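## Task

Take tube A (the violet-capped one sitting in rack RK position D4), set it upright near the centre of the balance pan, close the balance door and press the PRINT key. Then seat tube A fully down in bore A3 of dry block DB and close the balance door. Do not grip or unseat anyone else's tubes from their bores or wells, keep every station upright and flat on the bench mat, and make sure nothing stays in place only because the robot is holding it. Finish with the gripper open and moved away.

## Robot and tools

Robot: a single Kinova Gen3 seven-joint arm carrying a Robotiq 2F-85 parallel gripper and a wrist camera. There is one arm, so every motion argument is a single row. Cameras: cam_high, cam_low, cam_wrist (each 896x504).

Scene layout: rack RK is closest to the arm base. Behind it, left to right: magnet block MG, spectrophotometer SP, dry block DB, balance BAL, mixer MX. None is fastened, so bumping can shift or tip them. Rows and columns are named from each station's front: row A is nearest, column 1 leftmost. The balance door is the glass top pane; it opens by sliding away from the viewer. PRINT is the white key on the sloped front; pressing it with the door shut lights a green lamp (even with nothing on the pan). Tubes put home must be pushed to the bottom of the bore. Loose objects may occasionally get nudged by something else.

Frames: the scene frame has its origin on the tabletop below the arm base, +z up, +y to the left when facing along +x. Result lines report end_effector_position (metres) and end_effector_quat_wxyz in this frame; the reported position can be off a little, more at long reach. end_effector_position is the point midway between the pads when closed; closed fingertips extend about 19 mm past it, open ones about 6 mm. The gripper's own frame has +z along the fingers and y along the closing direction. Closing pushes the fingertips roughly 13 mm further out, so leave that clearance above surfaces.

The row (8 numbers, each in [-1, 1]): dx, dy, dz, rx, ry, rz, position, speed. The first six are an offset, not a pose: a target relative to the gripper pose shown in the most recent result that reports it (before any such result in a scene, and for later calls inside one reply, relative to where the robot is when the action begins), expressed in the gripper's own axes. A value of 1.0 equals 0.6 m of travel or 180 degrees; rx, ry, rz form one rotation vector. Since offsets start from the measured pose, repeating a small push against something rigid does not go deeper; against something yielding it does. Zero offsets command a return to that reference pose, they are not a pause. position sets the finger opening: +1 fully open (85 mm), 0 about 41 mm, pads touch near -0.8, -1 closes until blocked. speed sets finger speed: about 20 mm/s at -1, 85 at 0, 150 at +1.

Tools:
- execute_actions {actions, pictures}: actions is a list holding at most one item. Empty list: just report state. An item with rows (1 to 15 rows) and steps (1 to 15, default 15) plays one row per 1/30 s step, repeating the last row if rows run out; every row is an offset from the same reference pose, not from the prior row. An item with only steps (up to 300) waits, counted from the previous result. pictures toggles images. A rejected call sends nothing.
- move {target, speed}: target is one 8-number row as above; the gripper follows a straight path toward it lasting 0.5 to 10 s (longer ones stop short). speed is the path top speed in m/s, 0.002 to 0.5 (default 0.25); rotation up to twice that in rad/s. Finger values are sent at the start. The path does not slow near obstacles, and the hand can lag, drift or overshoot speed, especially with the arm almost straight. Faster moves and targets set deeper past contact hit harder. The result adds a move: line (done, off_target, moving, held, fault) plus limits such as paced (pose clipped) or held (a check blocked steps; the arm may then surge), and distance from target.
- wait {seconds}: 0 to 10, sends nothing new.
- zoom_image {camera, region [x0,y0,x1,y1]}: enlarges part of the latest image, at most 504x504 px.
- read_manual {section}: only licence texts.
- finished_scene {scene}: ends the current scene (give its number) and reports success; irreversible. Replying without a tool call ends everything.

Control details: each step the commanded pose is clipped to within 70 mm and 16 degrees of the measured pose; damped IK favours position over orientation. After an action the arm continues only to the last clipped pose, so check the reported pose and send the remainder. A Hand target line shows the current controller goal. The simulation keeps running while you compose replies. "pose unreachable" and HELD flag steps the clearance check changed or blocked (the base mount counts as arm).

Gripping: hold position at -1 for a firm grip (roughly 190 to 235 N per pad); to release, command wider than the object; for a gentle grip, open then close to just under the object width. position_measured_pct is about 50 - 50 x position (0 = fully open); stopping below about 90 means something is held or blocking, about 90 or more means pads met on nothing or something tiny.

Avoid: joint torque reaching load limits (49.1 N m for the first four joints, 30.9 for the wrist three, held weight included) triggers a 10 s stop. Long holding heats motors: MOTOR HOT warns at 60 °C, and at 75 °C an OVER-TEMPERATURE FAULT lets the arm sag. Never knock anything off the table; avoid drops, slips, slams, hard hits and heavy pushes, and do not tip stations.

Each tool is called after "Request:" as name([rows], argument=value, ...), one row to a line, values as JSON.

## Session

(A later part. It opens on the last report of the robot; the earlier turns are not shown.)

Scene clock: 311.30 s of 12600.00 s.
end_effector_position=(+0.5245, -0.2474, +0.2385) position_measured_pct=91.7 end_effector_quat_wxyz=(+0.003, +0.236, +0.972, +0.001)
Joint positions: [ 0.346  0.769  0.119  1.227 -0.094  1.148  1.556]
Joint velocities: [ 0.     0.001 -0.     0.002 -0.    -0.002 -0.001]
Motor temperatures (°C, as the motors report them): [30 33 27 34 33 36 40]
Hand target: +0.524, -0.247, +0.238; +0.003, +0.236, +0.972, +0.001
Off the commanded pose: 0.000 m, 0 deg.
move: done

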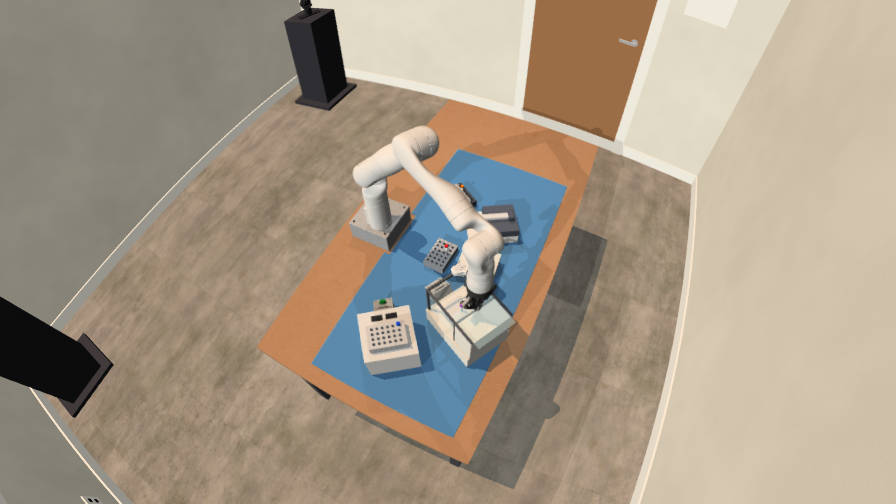

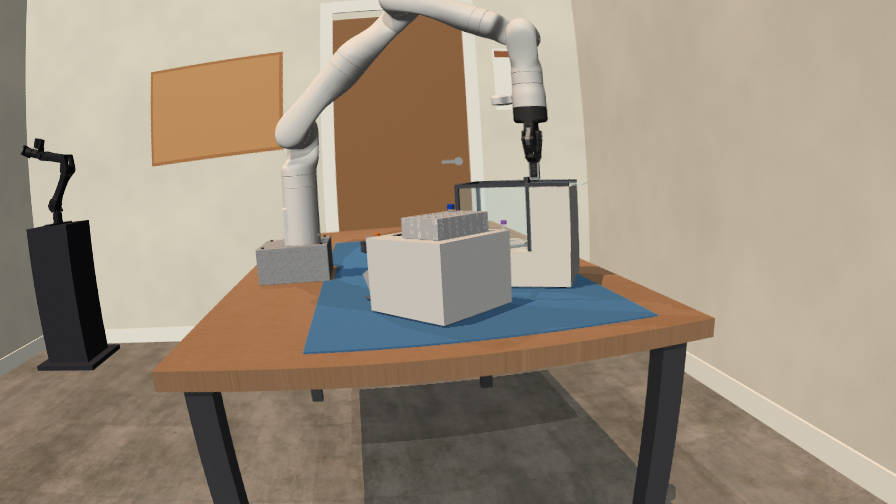

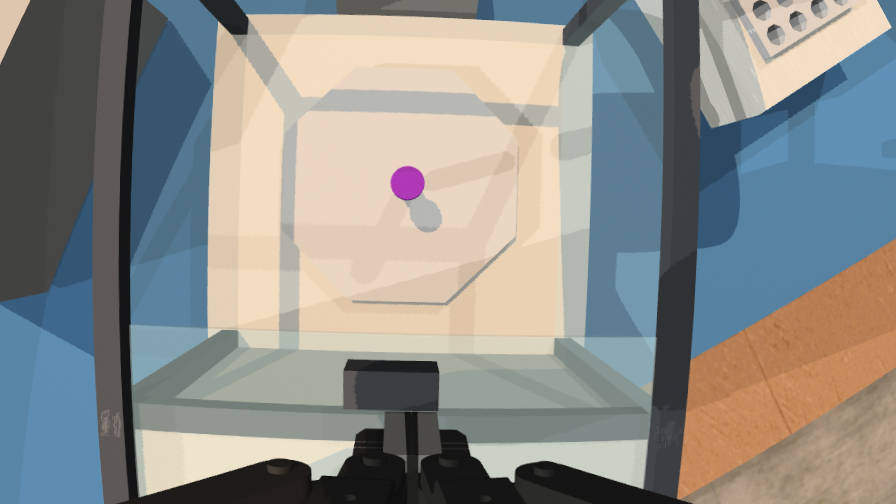

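Request:
move(target=[0,-0.006,0.007,0,0,0,-1,0], speed=0.02)

Request:
move(target=[0.19,0,0,0,0,0,-1,0], speed=0.04)

Scene clock: 318.47 s of 12600.00 s.
end_effector_position=(+0.5229, -0.2505, +0.2344) position_measured_pct=91.7 end_effector_quat_wxyz=(+0.003, +0.236, +0.972, +0.001)
Joint positions: [ 0.352  0.773  0.118  1.233 -0.094  1.137  1.563]
Joint velocities: [ 0.001  0.001 -0.     0.002  0.001 -0.002  0.002]
Motor temperatures (°C, as the motors report them): [30 34 27 34 33 36 40]
Hand target: +0.523, -0.251, +0.234; +0.003, +0.236, +0.972, +0.001
Off the commanded pose: 0.000 m, 0 deg.
move: done

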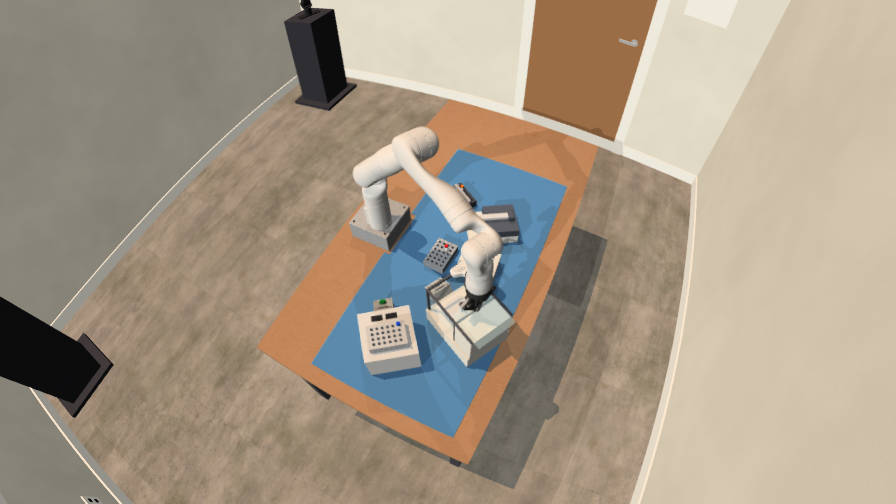

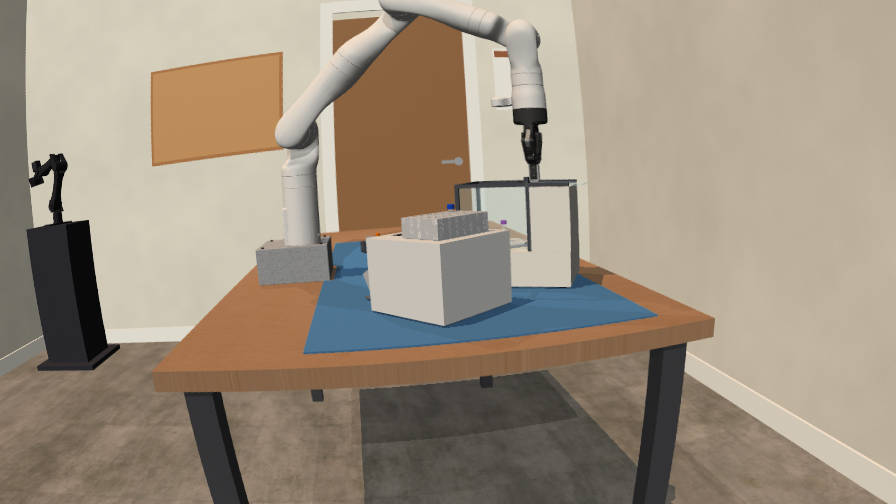

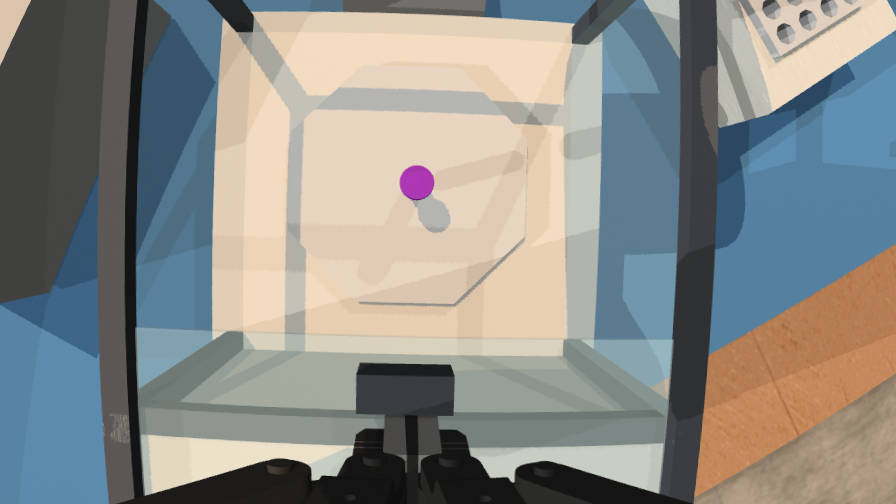

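Scene clock: 321.63 s of 12600.00 s.
end_effector_position=(+0.4223, -0.1989, +0.2337) position_measured_pct=91.7 end_effector_quat_wxyz=(+0.004, +0.236, +0.972, +0.001)
Joint positions: [ 0.318  0.539  0.116  1.69  -0.079  0.912  1.552]
Joint velocities: [-0.001 -0.003 -0.     0.006  0.001 -0.003 -0.001]
Motor temperatures (°C, as the motors report them): [30 34 27 34 33 36 40]
Hand target: +0.421, -0.199, +0.233; +0.003, +0.236, +0.972, +0.001
Off the commanded pose: 0.001 m, 0 deg.
move: done

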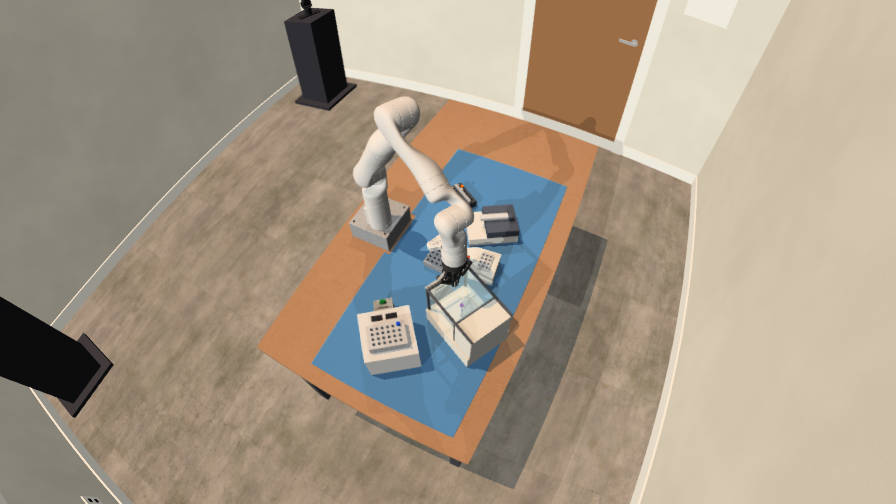

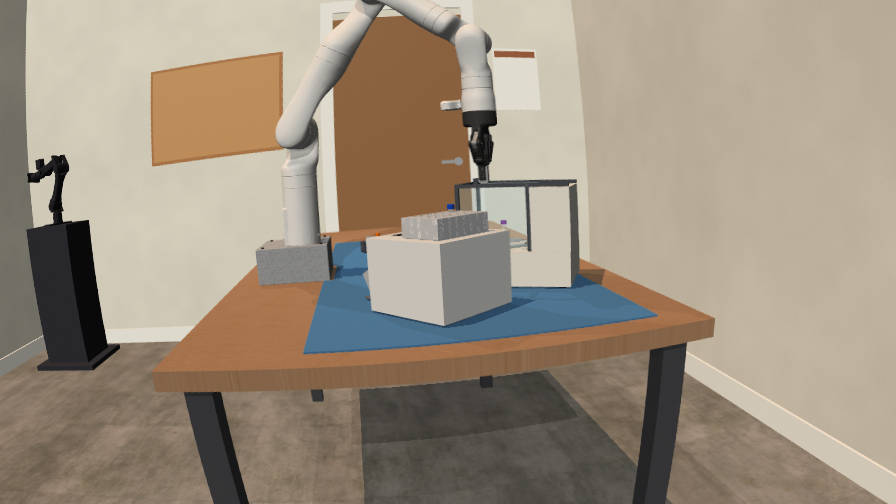

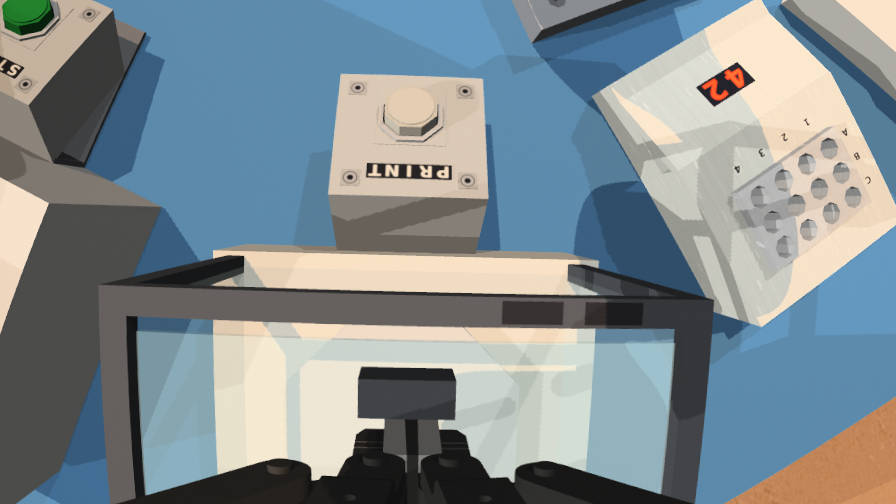

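Request:
move(target=[0.006,0,0,0,0,0,-1,0], speed=0.01)

Scene clock: 331.50 s of 12600.00 s.
end_effector_position=(+0.4199, -0.1976, +0.2340) position_measured_pct=91.7 end_effector_quat_wxyz=(+0.005, +0.236, +0.972, +0.001)
Joint positions: [ 0.317  0.532  0.116  1.702 -0.078  0.905  1.551]
Joint velocities: [-0.    -0.001  0.     0.003 -0.     0.    -0.   ]
Motor temperatures (°C, as the motors report them): [30 34 27 34 33 36 40]
Hand target: +0.419, -0.197, +0.234; +0.004, +0.236, +0.972, +0.001
Off the commanded pose: 0.001 m, 0 deg.
move: done

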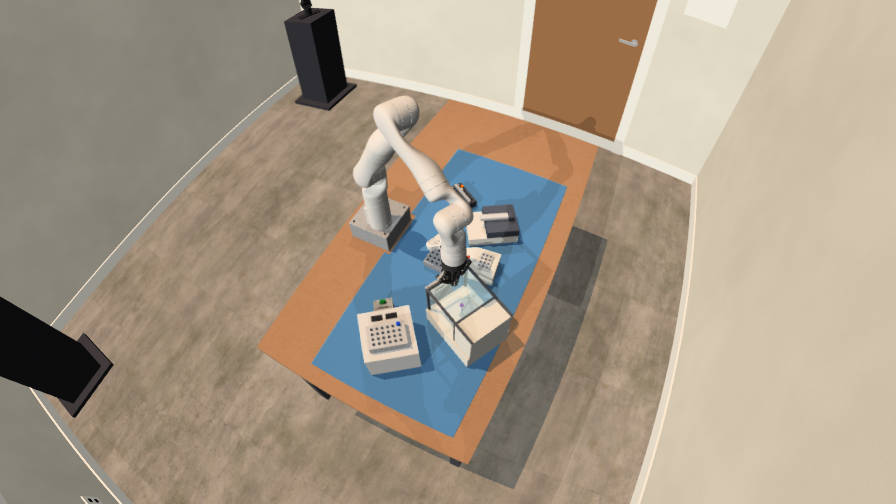

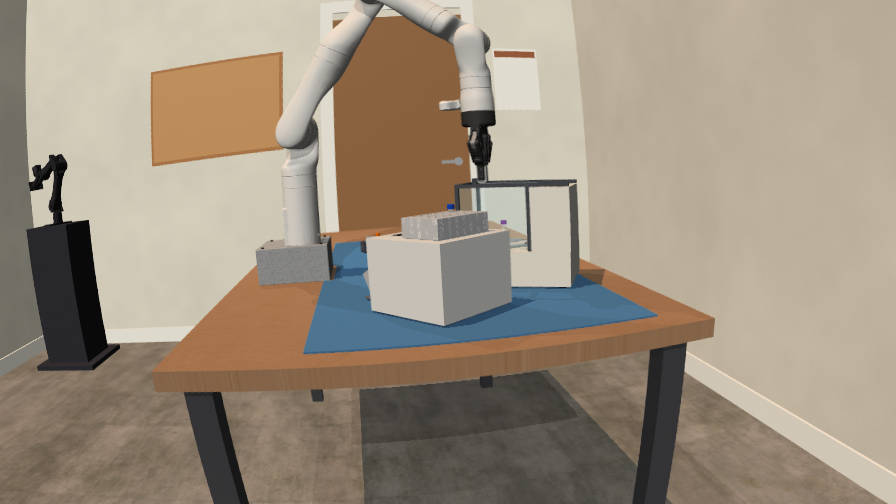

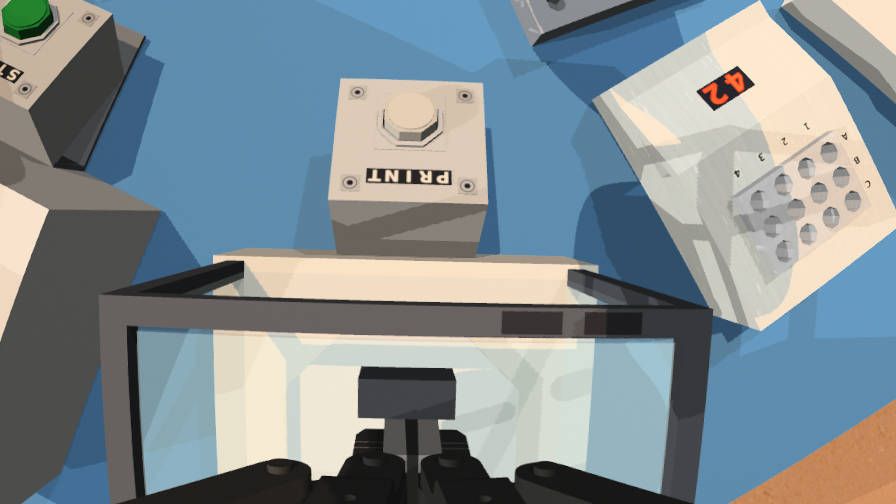

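Request:
move(target=[0.004,0,0,0,0,0,-1,0], speed=0.01)

Request:
move(target=[-0.01,0,-0.05,0,0,0,-1,0], speed=0.05)

Scene clock: 343.23 s of 12600.00 s.
end_effector_position=(+0.4186, -0.1970, +0.2342) position_measured_pct=91.7 end_effector_quat_wxyz=(+0.006, +0.236, +0.972, +0.000)
Joint positions: [ 0.316  0.528  0.116  1.709 -0.078  0.899  1.551]
Joint velocities: [-0.    -0.001  0.     0.003  0.001 -0.001  0.   ]
Motor temperatures (°C, as the motors report them): [30 34 27 34 33 36 40]
Hand target: +0.418, -0.197, +0.234; +0.005, +0.236, +0.972, +0.001
Off the commanded pose: 0.001 m, 0 deg.
move: done

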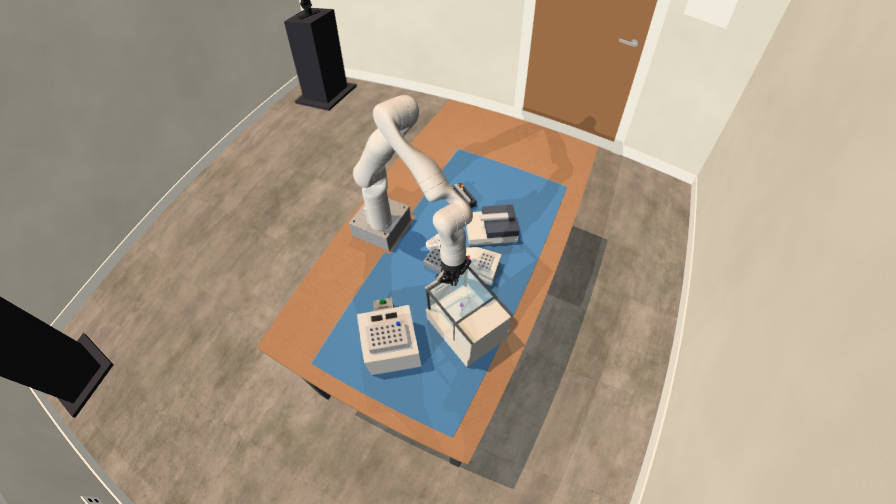

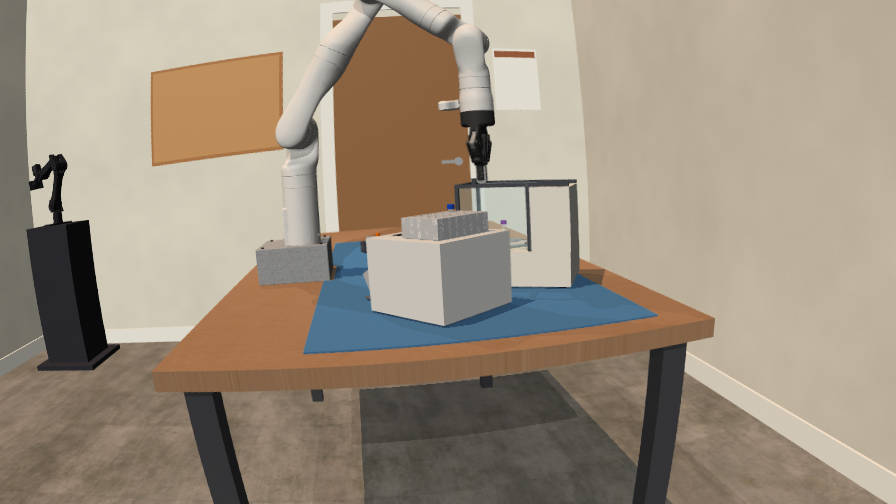

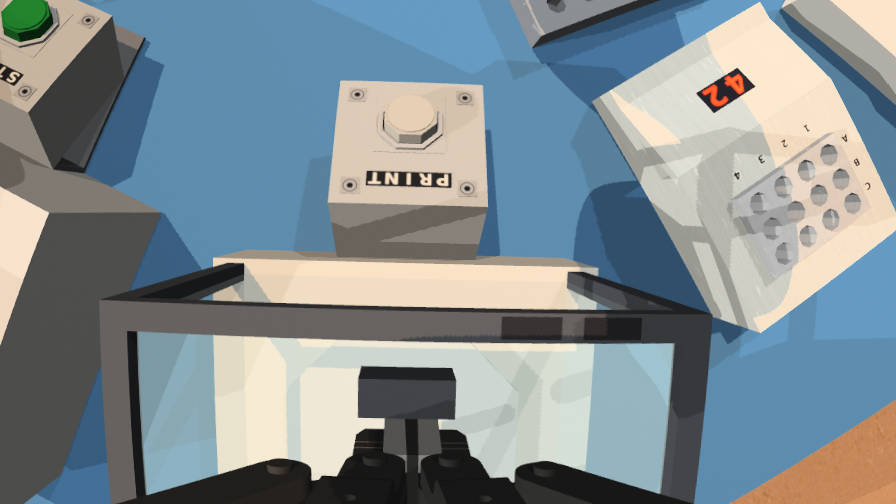

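Scene clock: 344.17 s of 12600.00 s.
end_effector_position=(+0.4235, -0.1996, +0.2642) position_measured_pct=91.7 end_effector_quat_wxyz=(+0.006, +0.236, +0.972, +0.000)
Joint positions: [ 0.314  0.498  0.122  1.647 -0.073  0.992  1.547]
Joint velocities: [-0.    -0.001  0.    -0.003  0.001  0.005  0.   ]
Motor temperatures (°C, as the motors report them): [30 34 27 34 33 36 40]
Hand target: +0.423, -0.200, +0.264; +0.006, +0.236, +0.972, +0.000
Off the commanded pose: 0.000 m, 0 deg.
move: done

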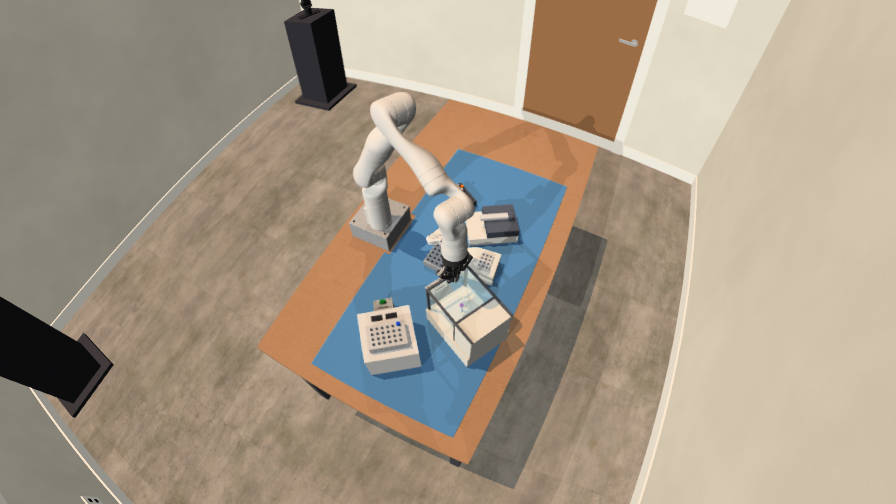

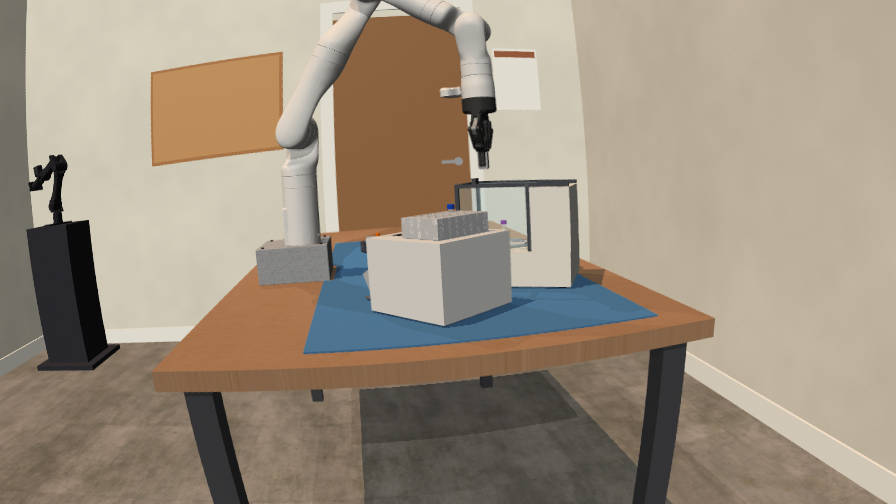

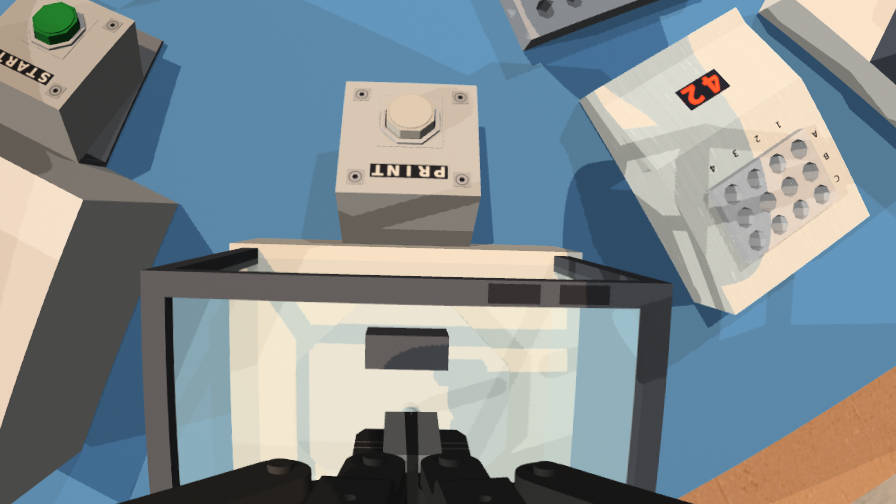

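Request:
move(target=[0.177,0.002,-0.01,0,-0.15,0,-1,0], speed=0.15)

Scene clock: 362.97 s of 12600.00 s.
end_effector_position=(+0.3290, -0.1510, +0.2681) position_measured_pct=91.7 end_effector_quat_wxyz=(+0.232, +0.230, +0.944, -0.052)
Joint positions: [0.071 0.061 0.247 2.431 0.3   0.186 1.118]
Joint velocities: [-0.124 -0.004  0.087  0.014  0.244 -0.    -0.278]
Motor temperatures (°C, as the motors report them): [30 34 27 34 33 36 40]
Hand target: +0.329, -0.151, +0.268; +0.233, +0.230, +0.944, -0.053
Off the commanded pose: 0.002 m, 0 deg.
move: done

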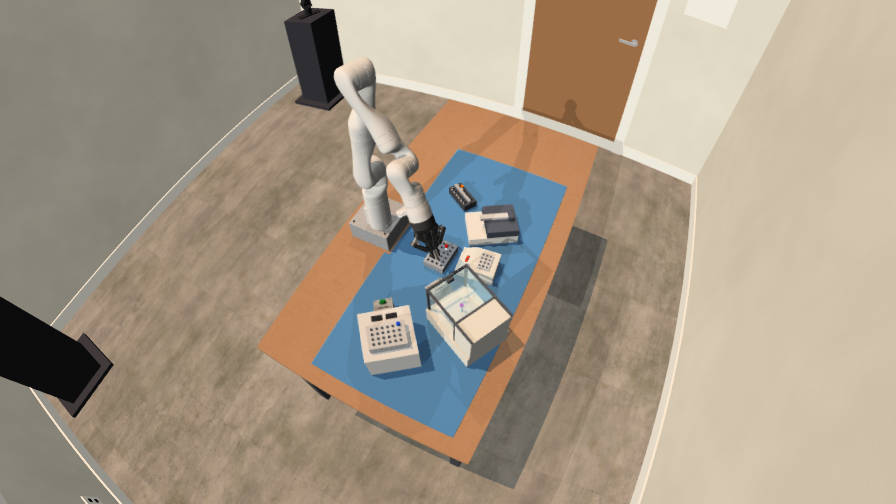

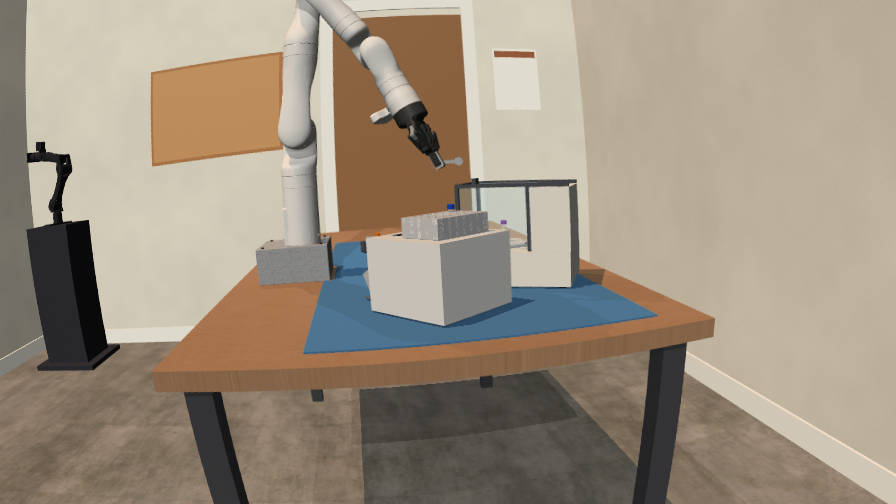

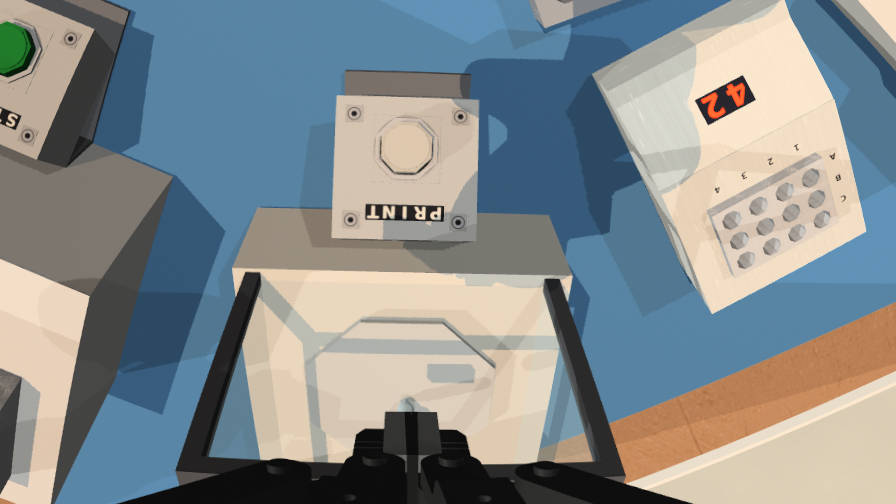

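Request:
move(target=[0.15,0,0.19,0,0,0,-1,0], speed=0.1)

Scene clock: 375.03 s of 12600.00 s.
end_effector_position=(+0.3069, -0.1383, +0.1263) position_measured_pct=91.7 end_effector_quat_wxyz=(+0.176, +0.234, +0.955, -0.041)
Joint positions: [ 0.097  0.578  0.274  2.582  0.243 -0.369  1.143]
Joint velocities: [ 0.069 -0.004 -0.091 -0.002 -0.133  0.007  0.135]
Motor temperatures (°C, as the motors report them): [30 33 27 34 33 36 40]
Hand target: +0.307, -0.138, +0.126; +0.176, +0.234, +0.955, -0.041
Off the commanded pose: 0.002 m, 7 deg.
joint sent to its limit — the command would take joint 4 (elbow) past its upper limit, so that joint was sent only as far as its limit.
move: off_target

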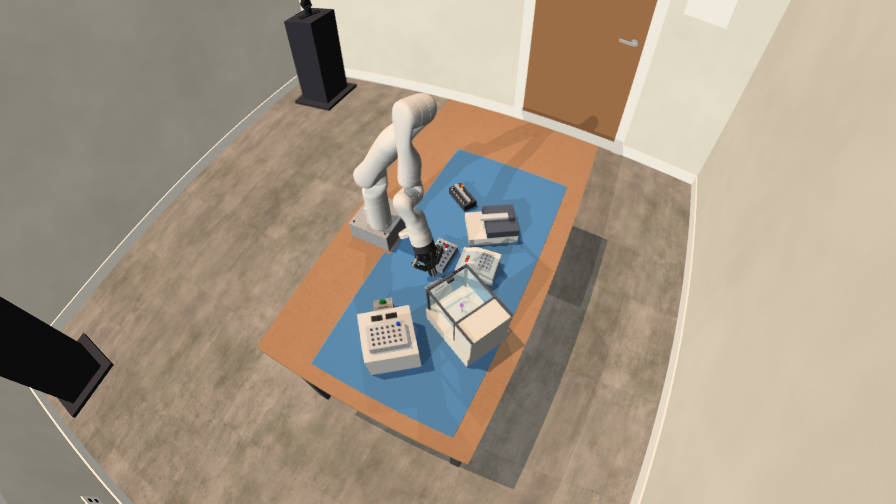

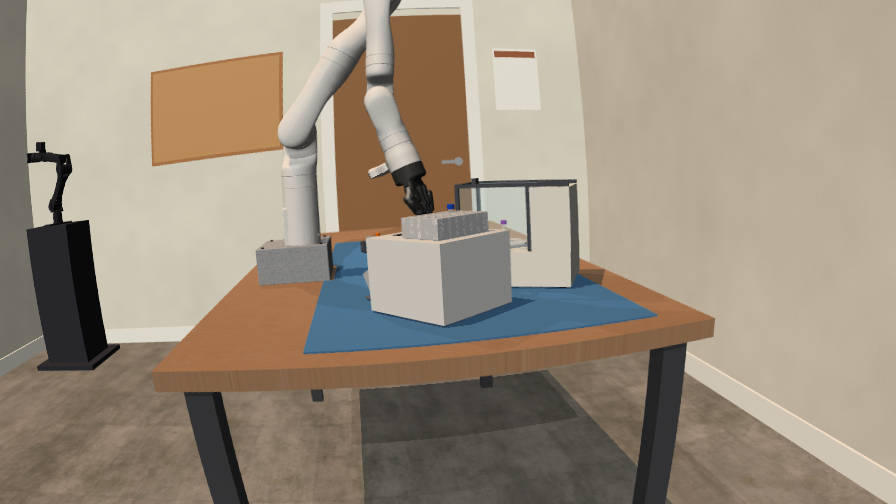

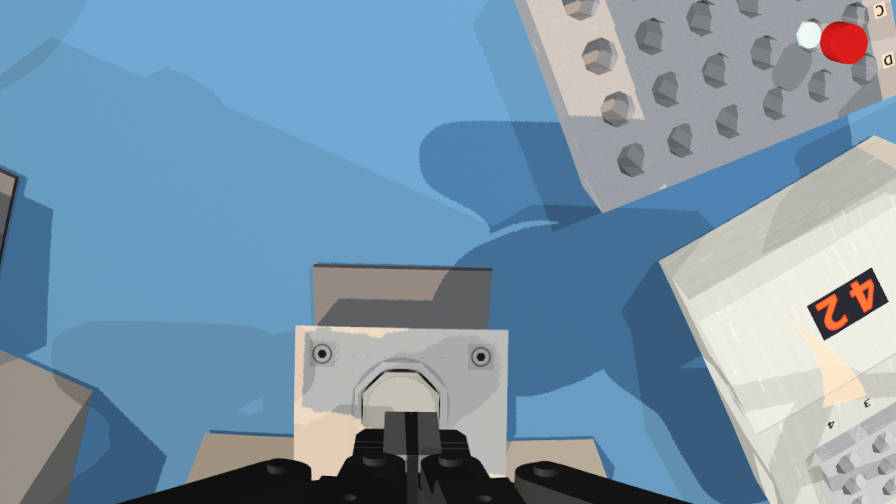

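Request:
move(target=[-0.019,0,0.07,0,0.05,0,-1,0], speed=0.05)

Scene clock: 387.83 s of 12600.00 s.
end_effector_position=(+0.3275, -0.1488, +0.0942) position_measured_pct=91.7 end_effector_quat_wxyz=(+0.101, +0.235, +0.966, -0.023)
Joint positions: [ 0.277  0.648  0.085  2.363  0.328 -0.075  1.096]
Joint velocities: [ 0.019 -0.002 -0.02  -0.012  0.004  0.023 -0.001]
Motor temperatures (°C, as the motors report them): [30 33 27 34 33 36 40]
Hand target: +0.330, -0.150, +0.091; +0.100, +0.236, +0.966, -0.023
Off the commanded pose: 0.004 m, 0 deg.
move: off_target

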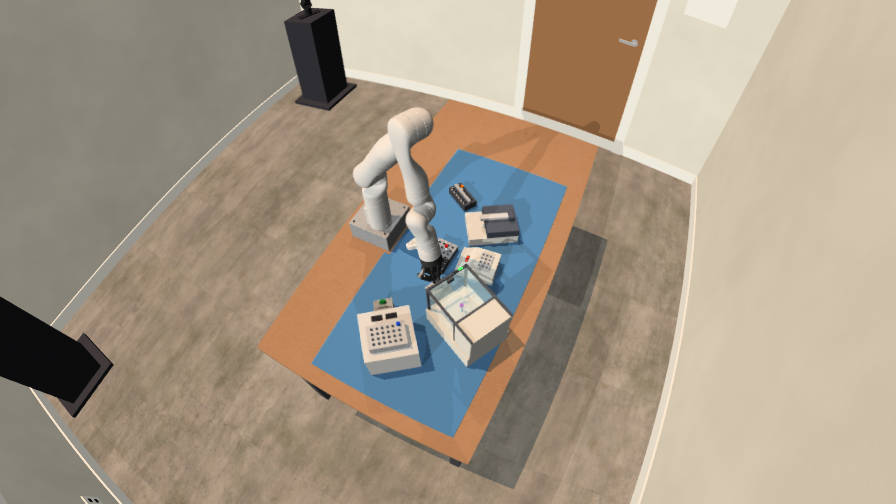

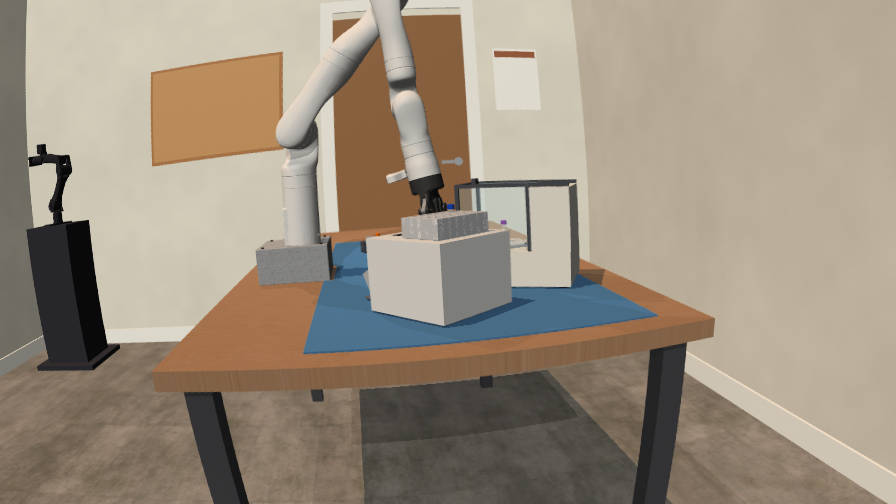

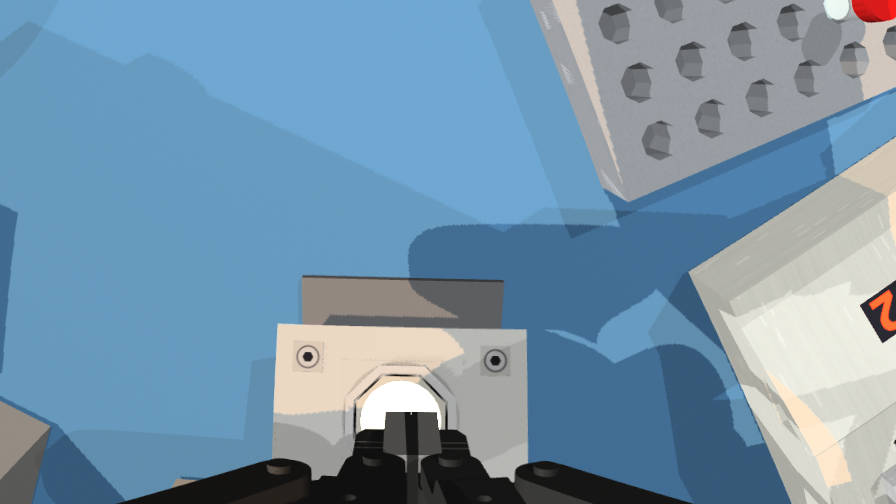

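Request:
move(target=[0,0,-0.08,0,0,0,-1,0], speed=0.05)

Request:
zoom_image(camera="cam_high", region=[400, 220, 540, 370])

Scene clock: 393.13 s of 12600.00 s.
end_effector_position=(+0.3184, -0.1441, +0.1407) position_measured_pct=91.7 end_effector_quat_wxyz=(+0.100, +0.235, +0.966, -0.023)
Joint positions: [ 0.34   0.483 -0.005  2.367  0.327  0.094  1.099]
Joint velocities: [ 0.008 -0.009 -0.004 -0.001  0.001  0.006  0.001]
Motor temperatures (°C, as the motors report them): [30 33 27 34 33 36 40]
Hand target: +0.319, -0.144, +0.141; +0.101, +0.235, +0.966, -0.023
Off the commanded pose: 0.001 m, 0 deg.
move: done

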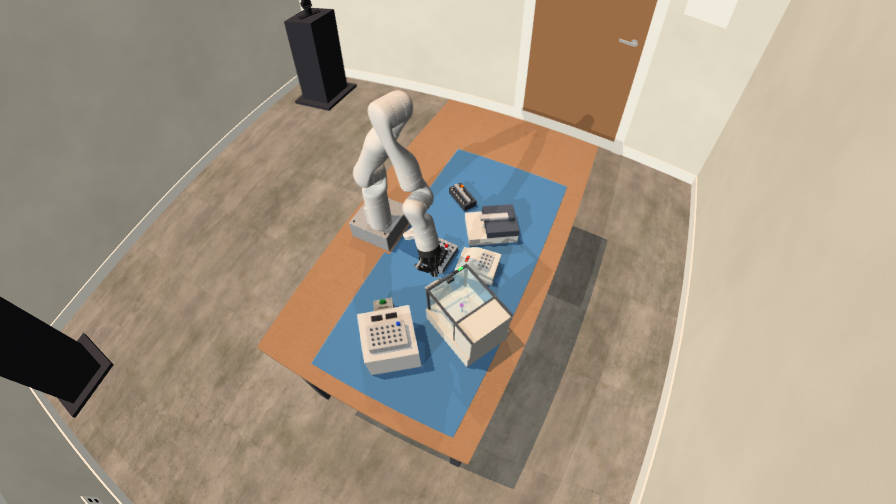

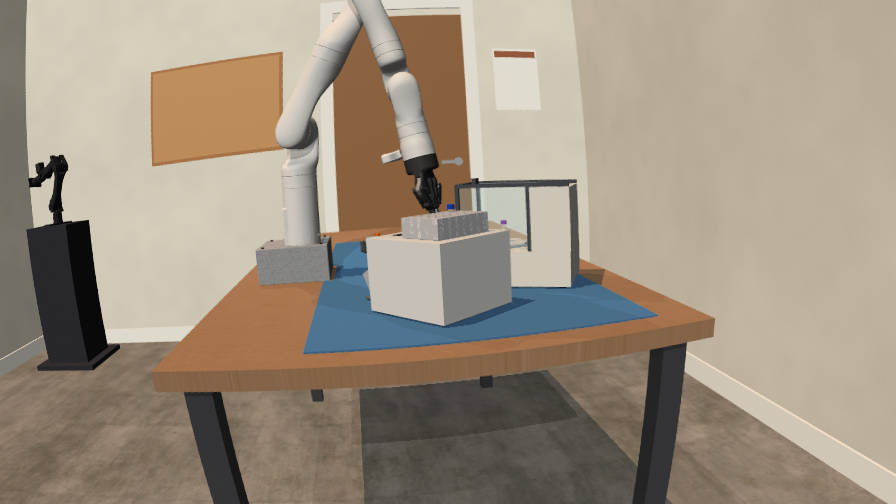

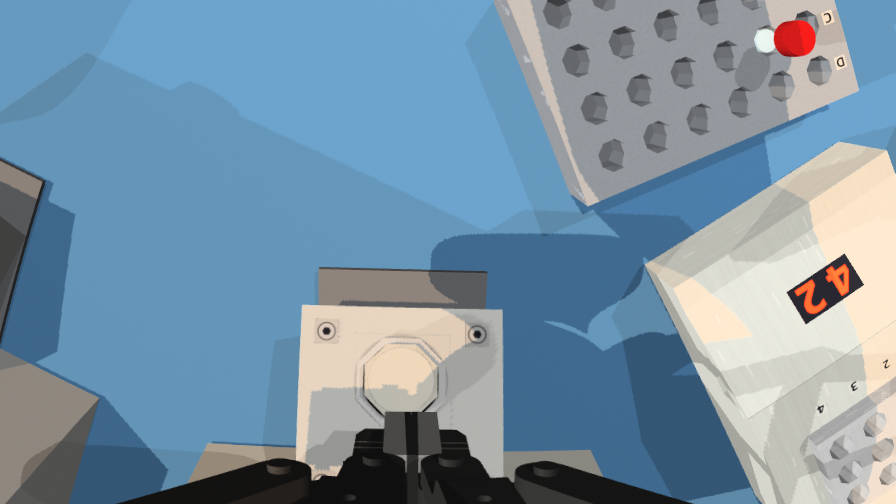

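Region (400, 220, 540, 370) of cam_high's 896x504 image, scaled by 3.360, with more detail than that image has; it fills the left 470 columns of this view, and the rest is white.

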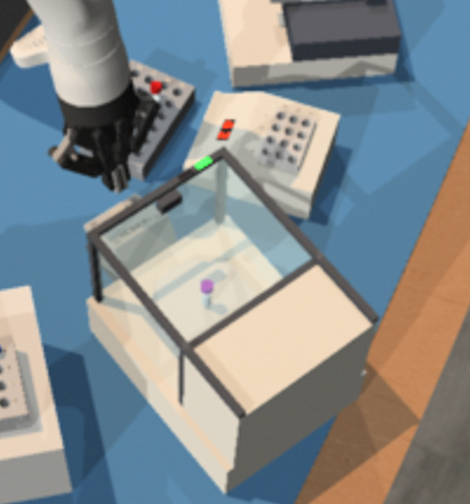

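Request:
move(target=[-0.172,-0.002,-0.2,0,0.066,0,-1,0], speed=0.15)

Scene clock: 404.73 s of 12600.00 s.
end_effector_position=(+0.3856, -0.1798, +0.2795) position_measured_pct=91.7 end_effector_quat_wxyz=(+0.000, +0.236, +0.972, +0.001)
Joint positions: [ 0.554  0.406 -0.232  1.744  0.105  1.006  1.372]
Joint velocities: [-0.     0.008  0.    -0.009  0.     0.009  0.001]
Motor temperatures (°C, as the motors report them): [30 33 27 34 33 36 40]
Hand target: +0.386, -0.180, +0.279; -0.000, +0.236, +0.972, +0.002
Off the commanded pose: 0.001 m, 0 deg.
move: done

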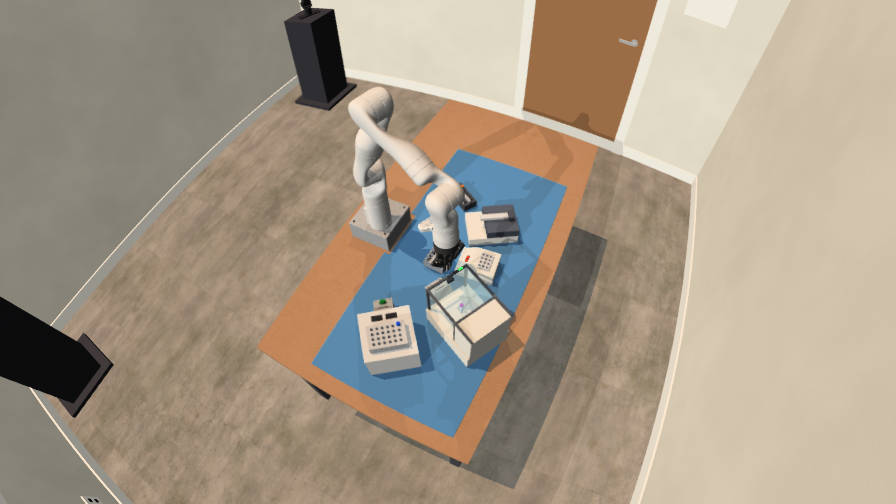

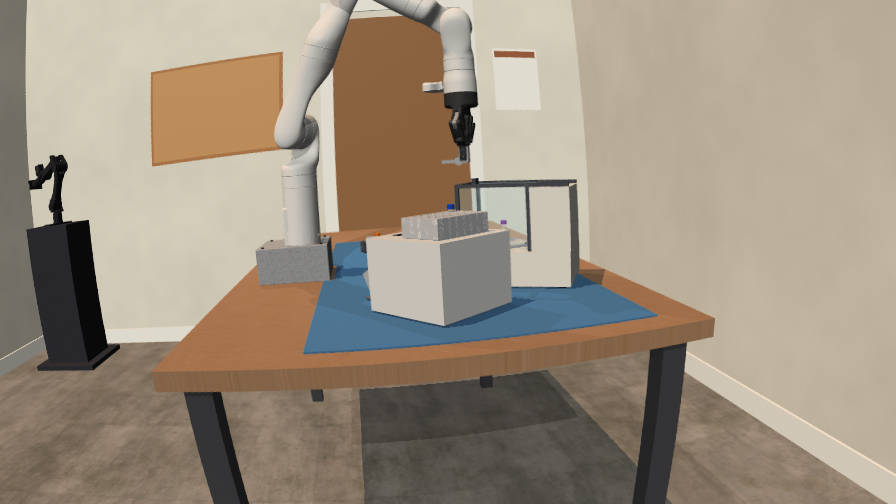

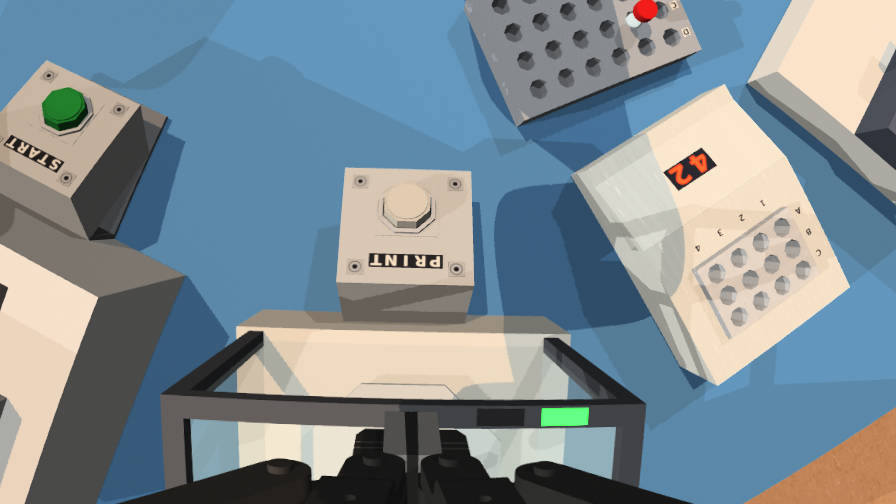

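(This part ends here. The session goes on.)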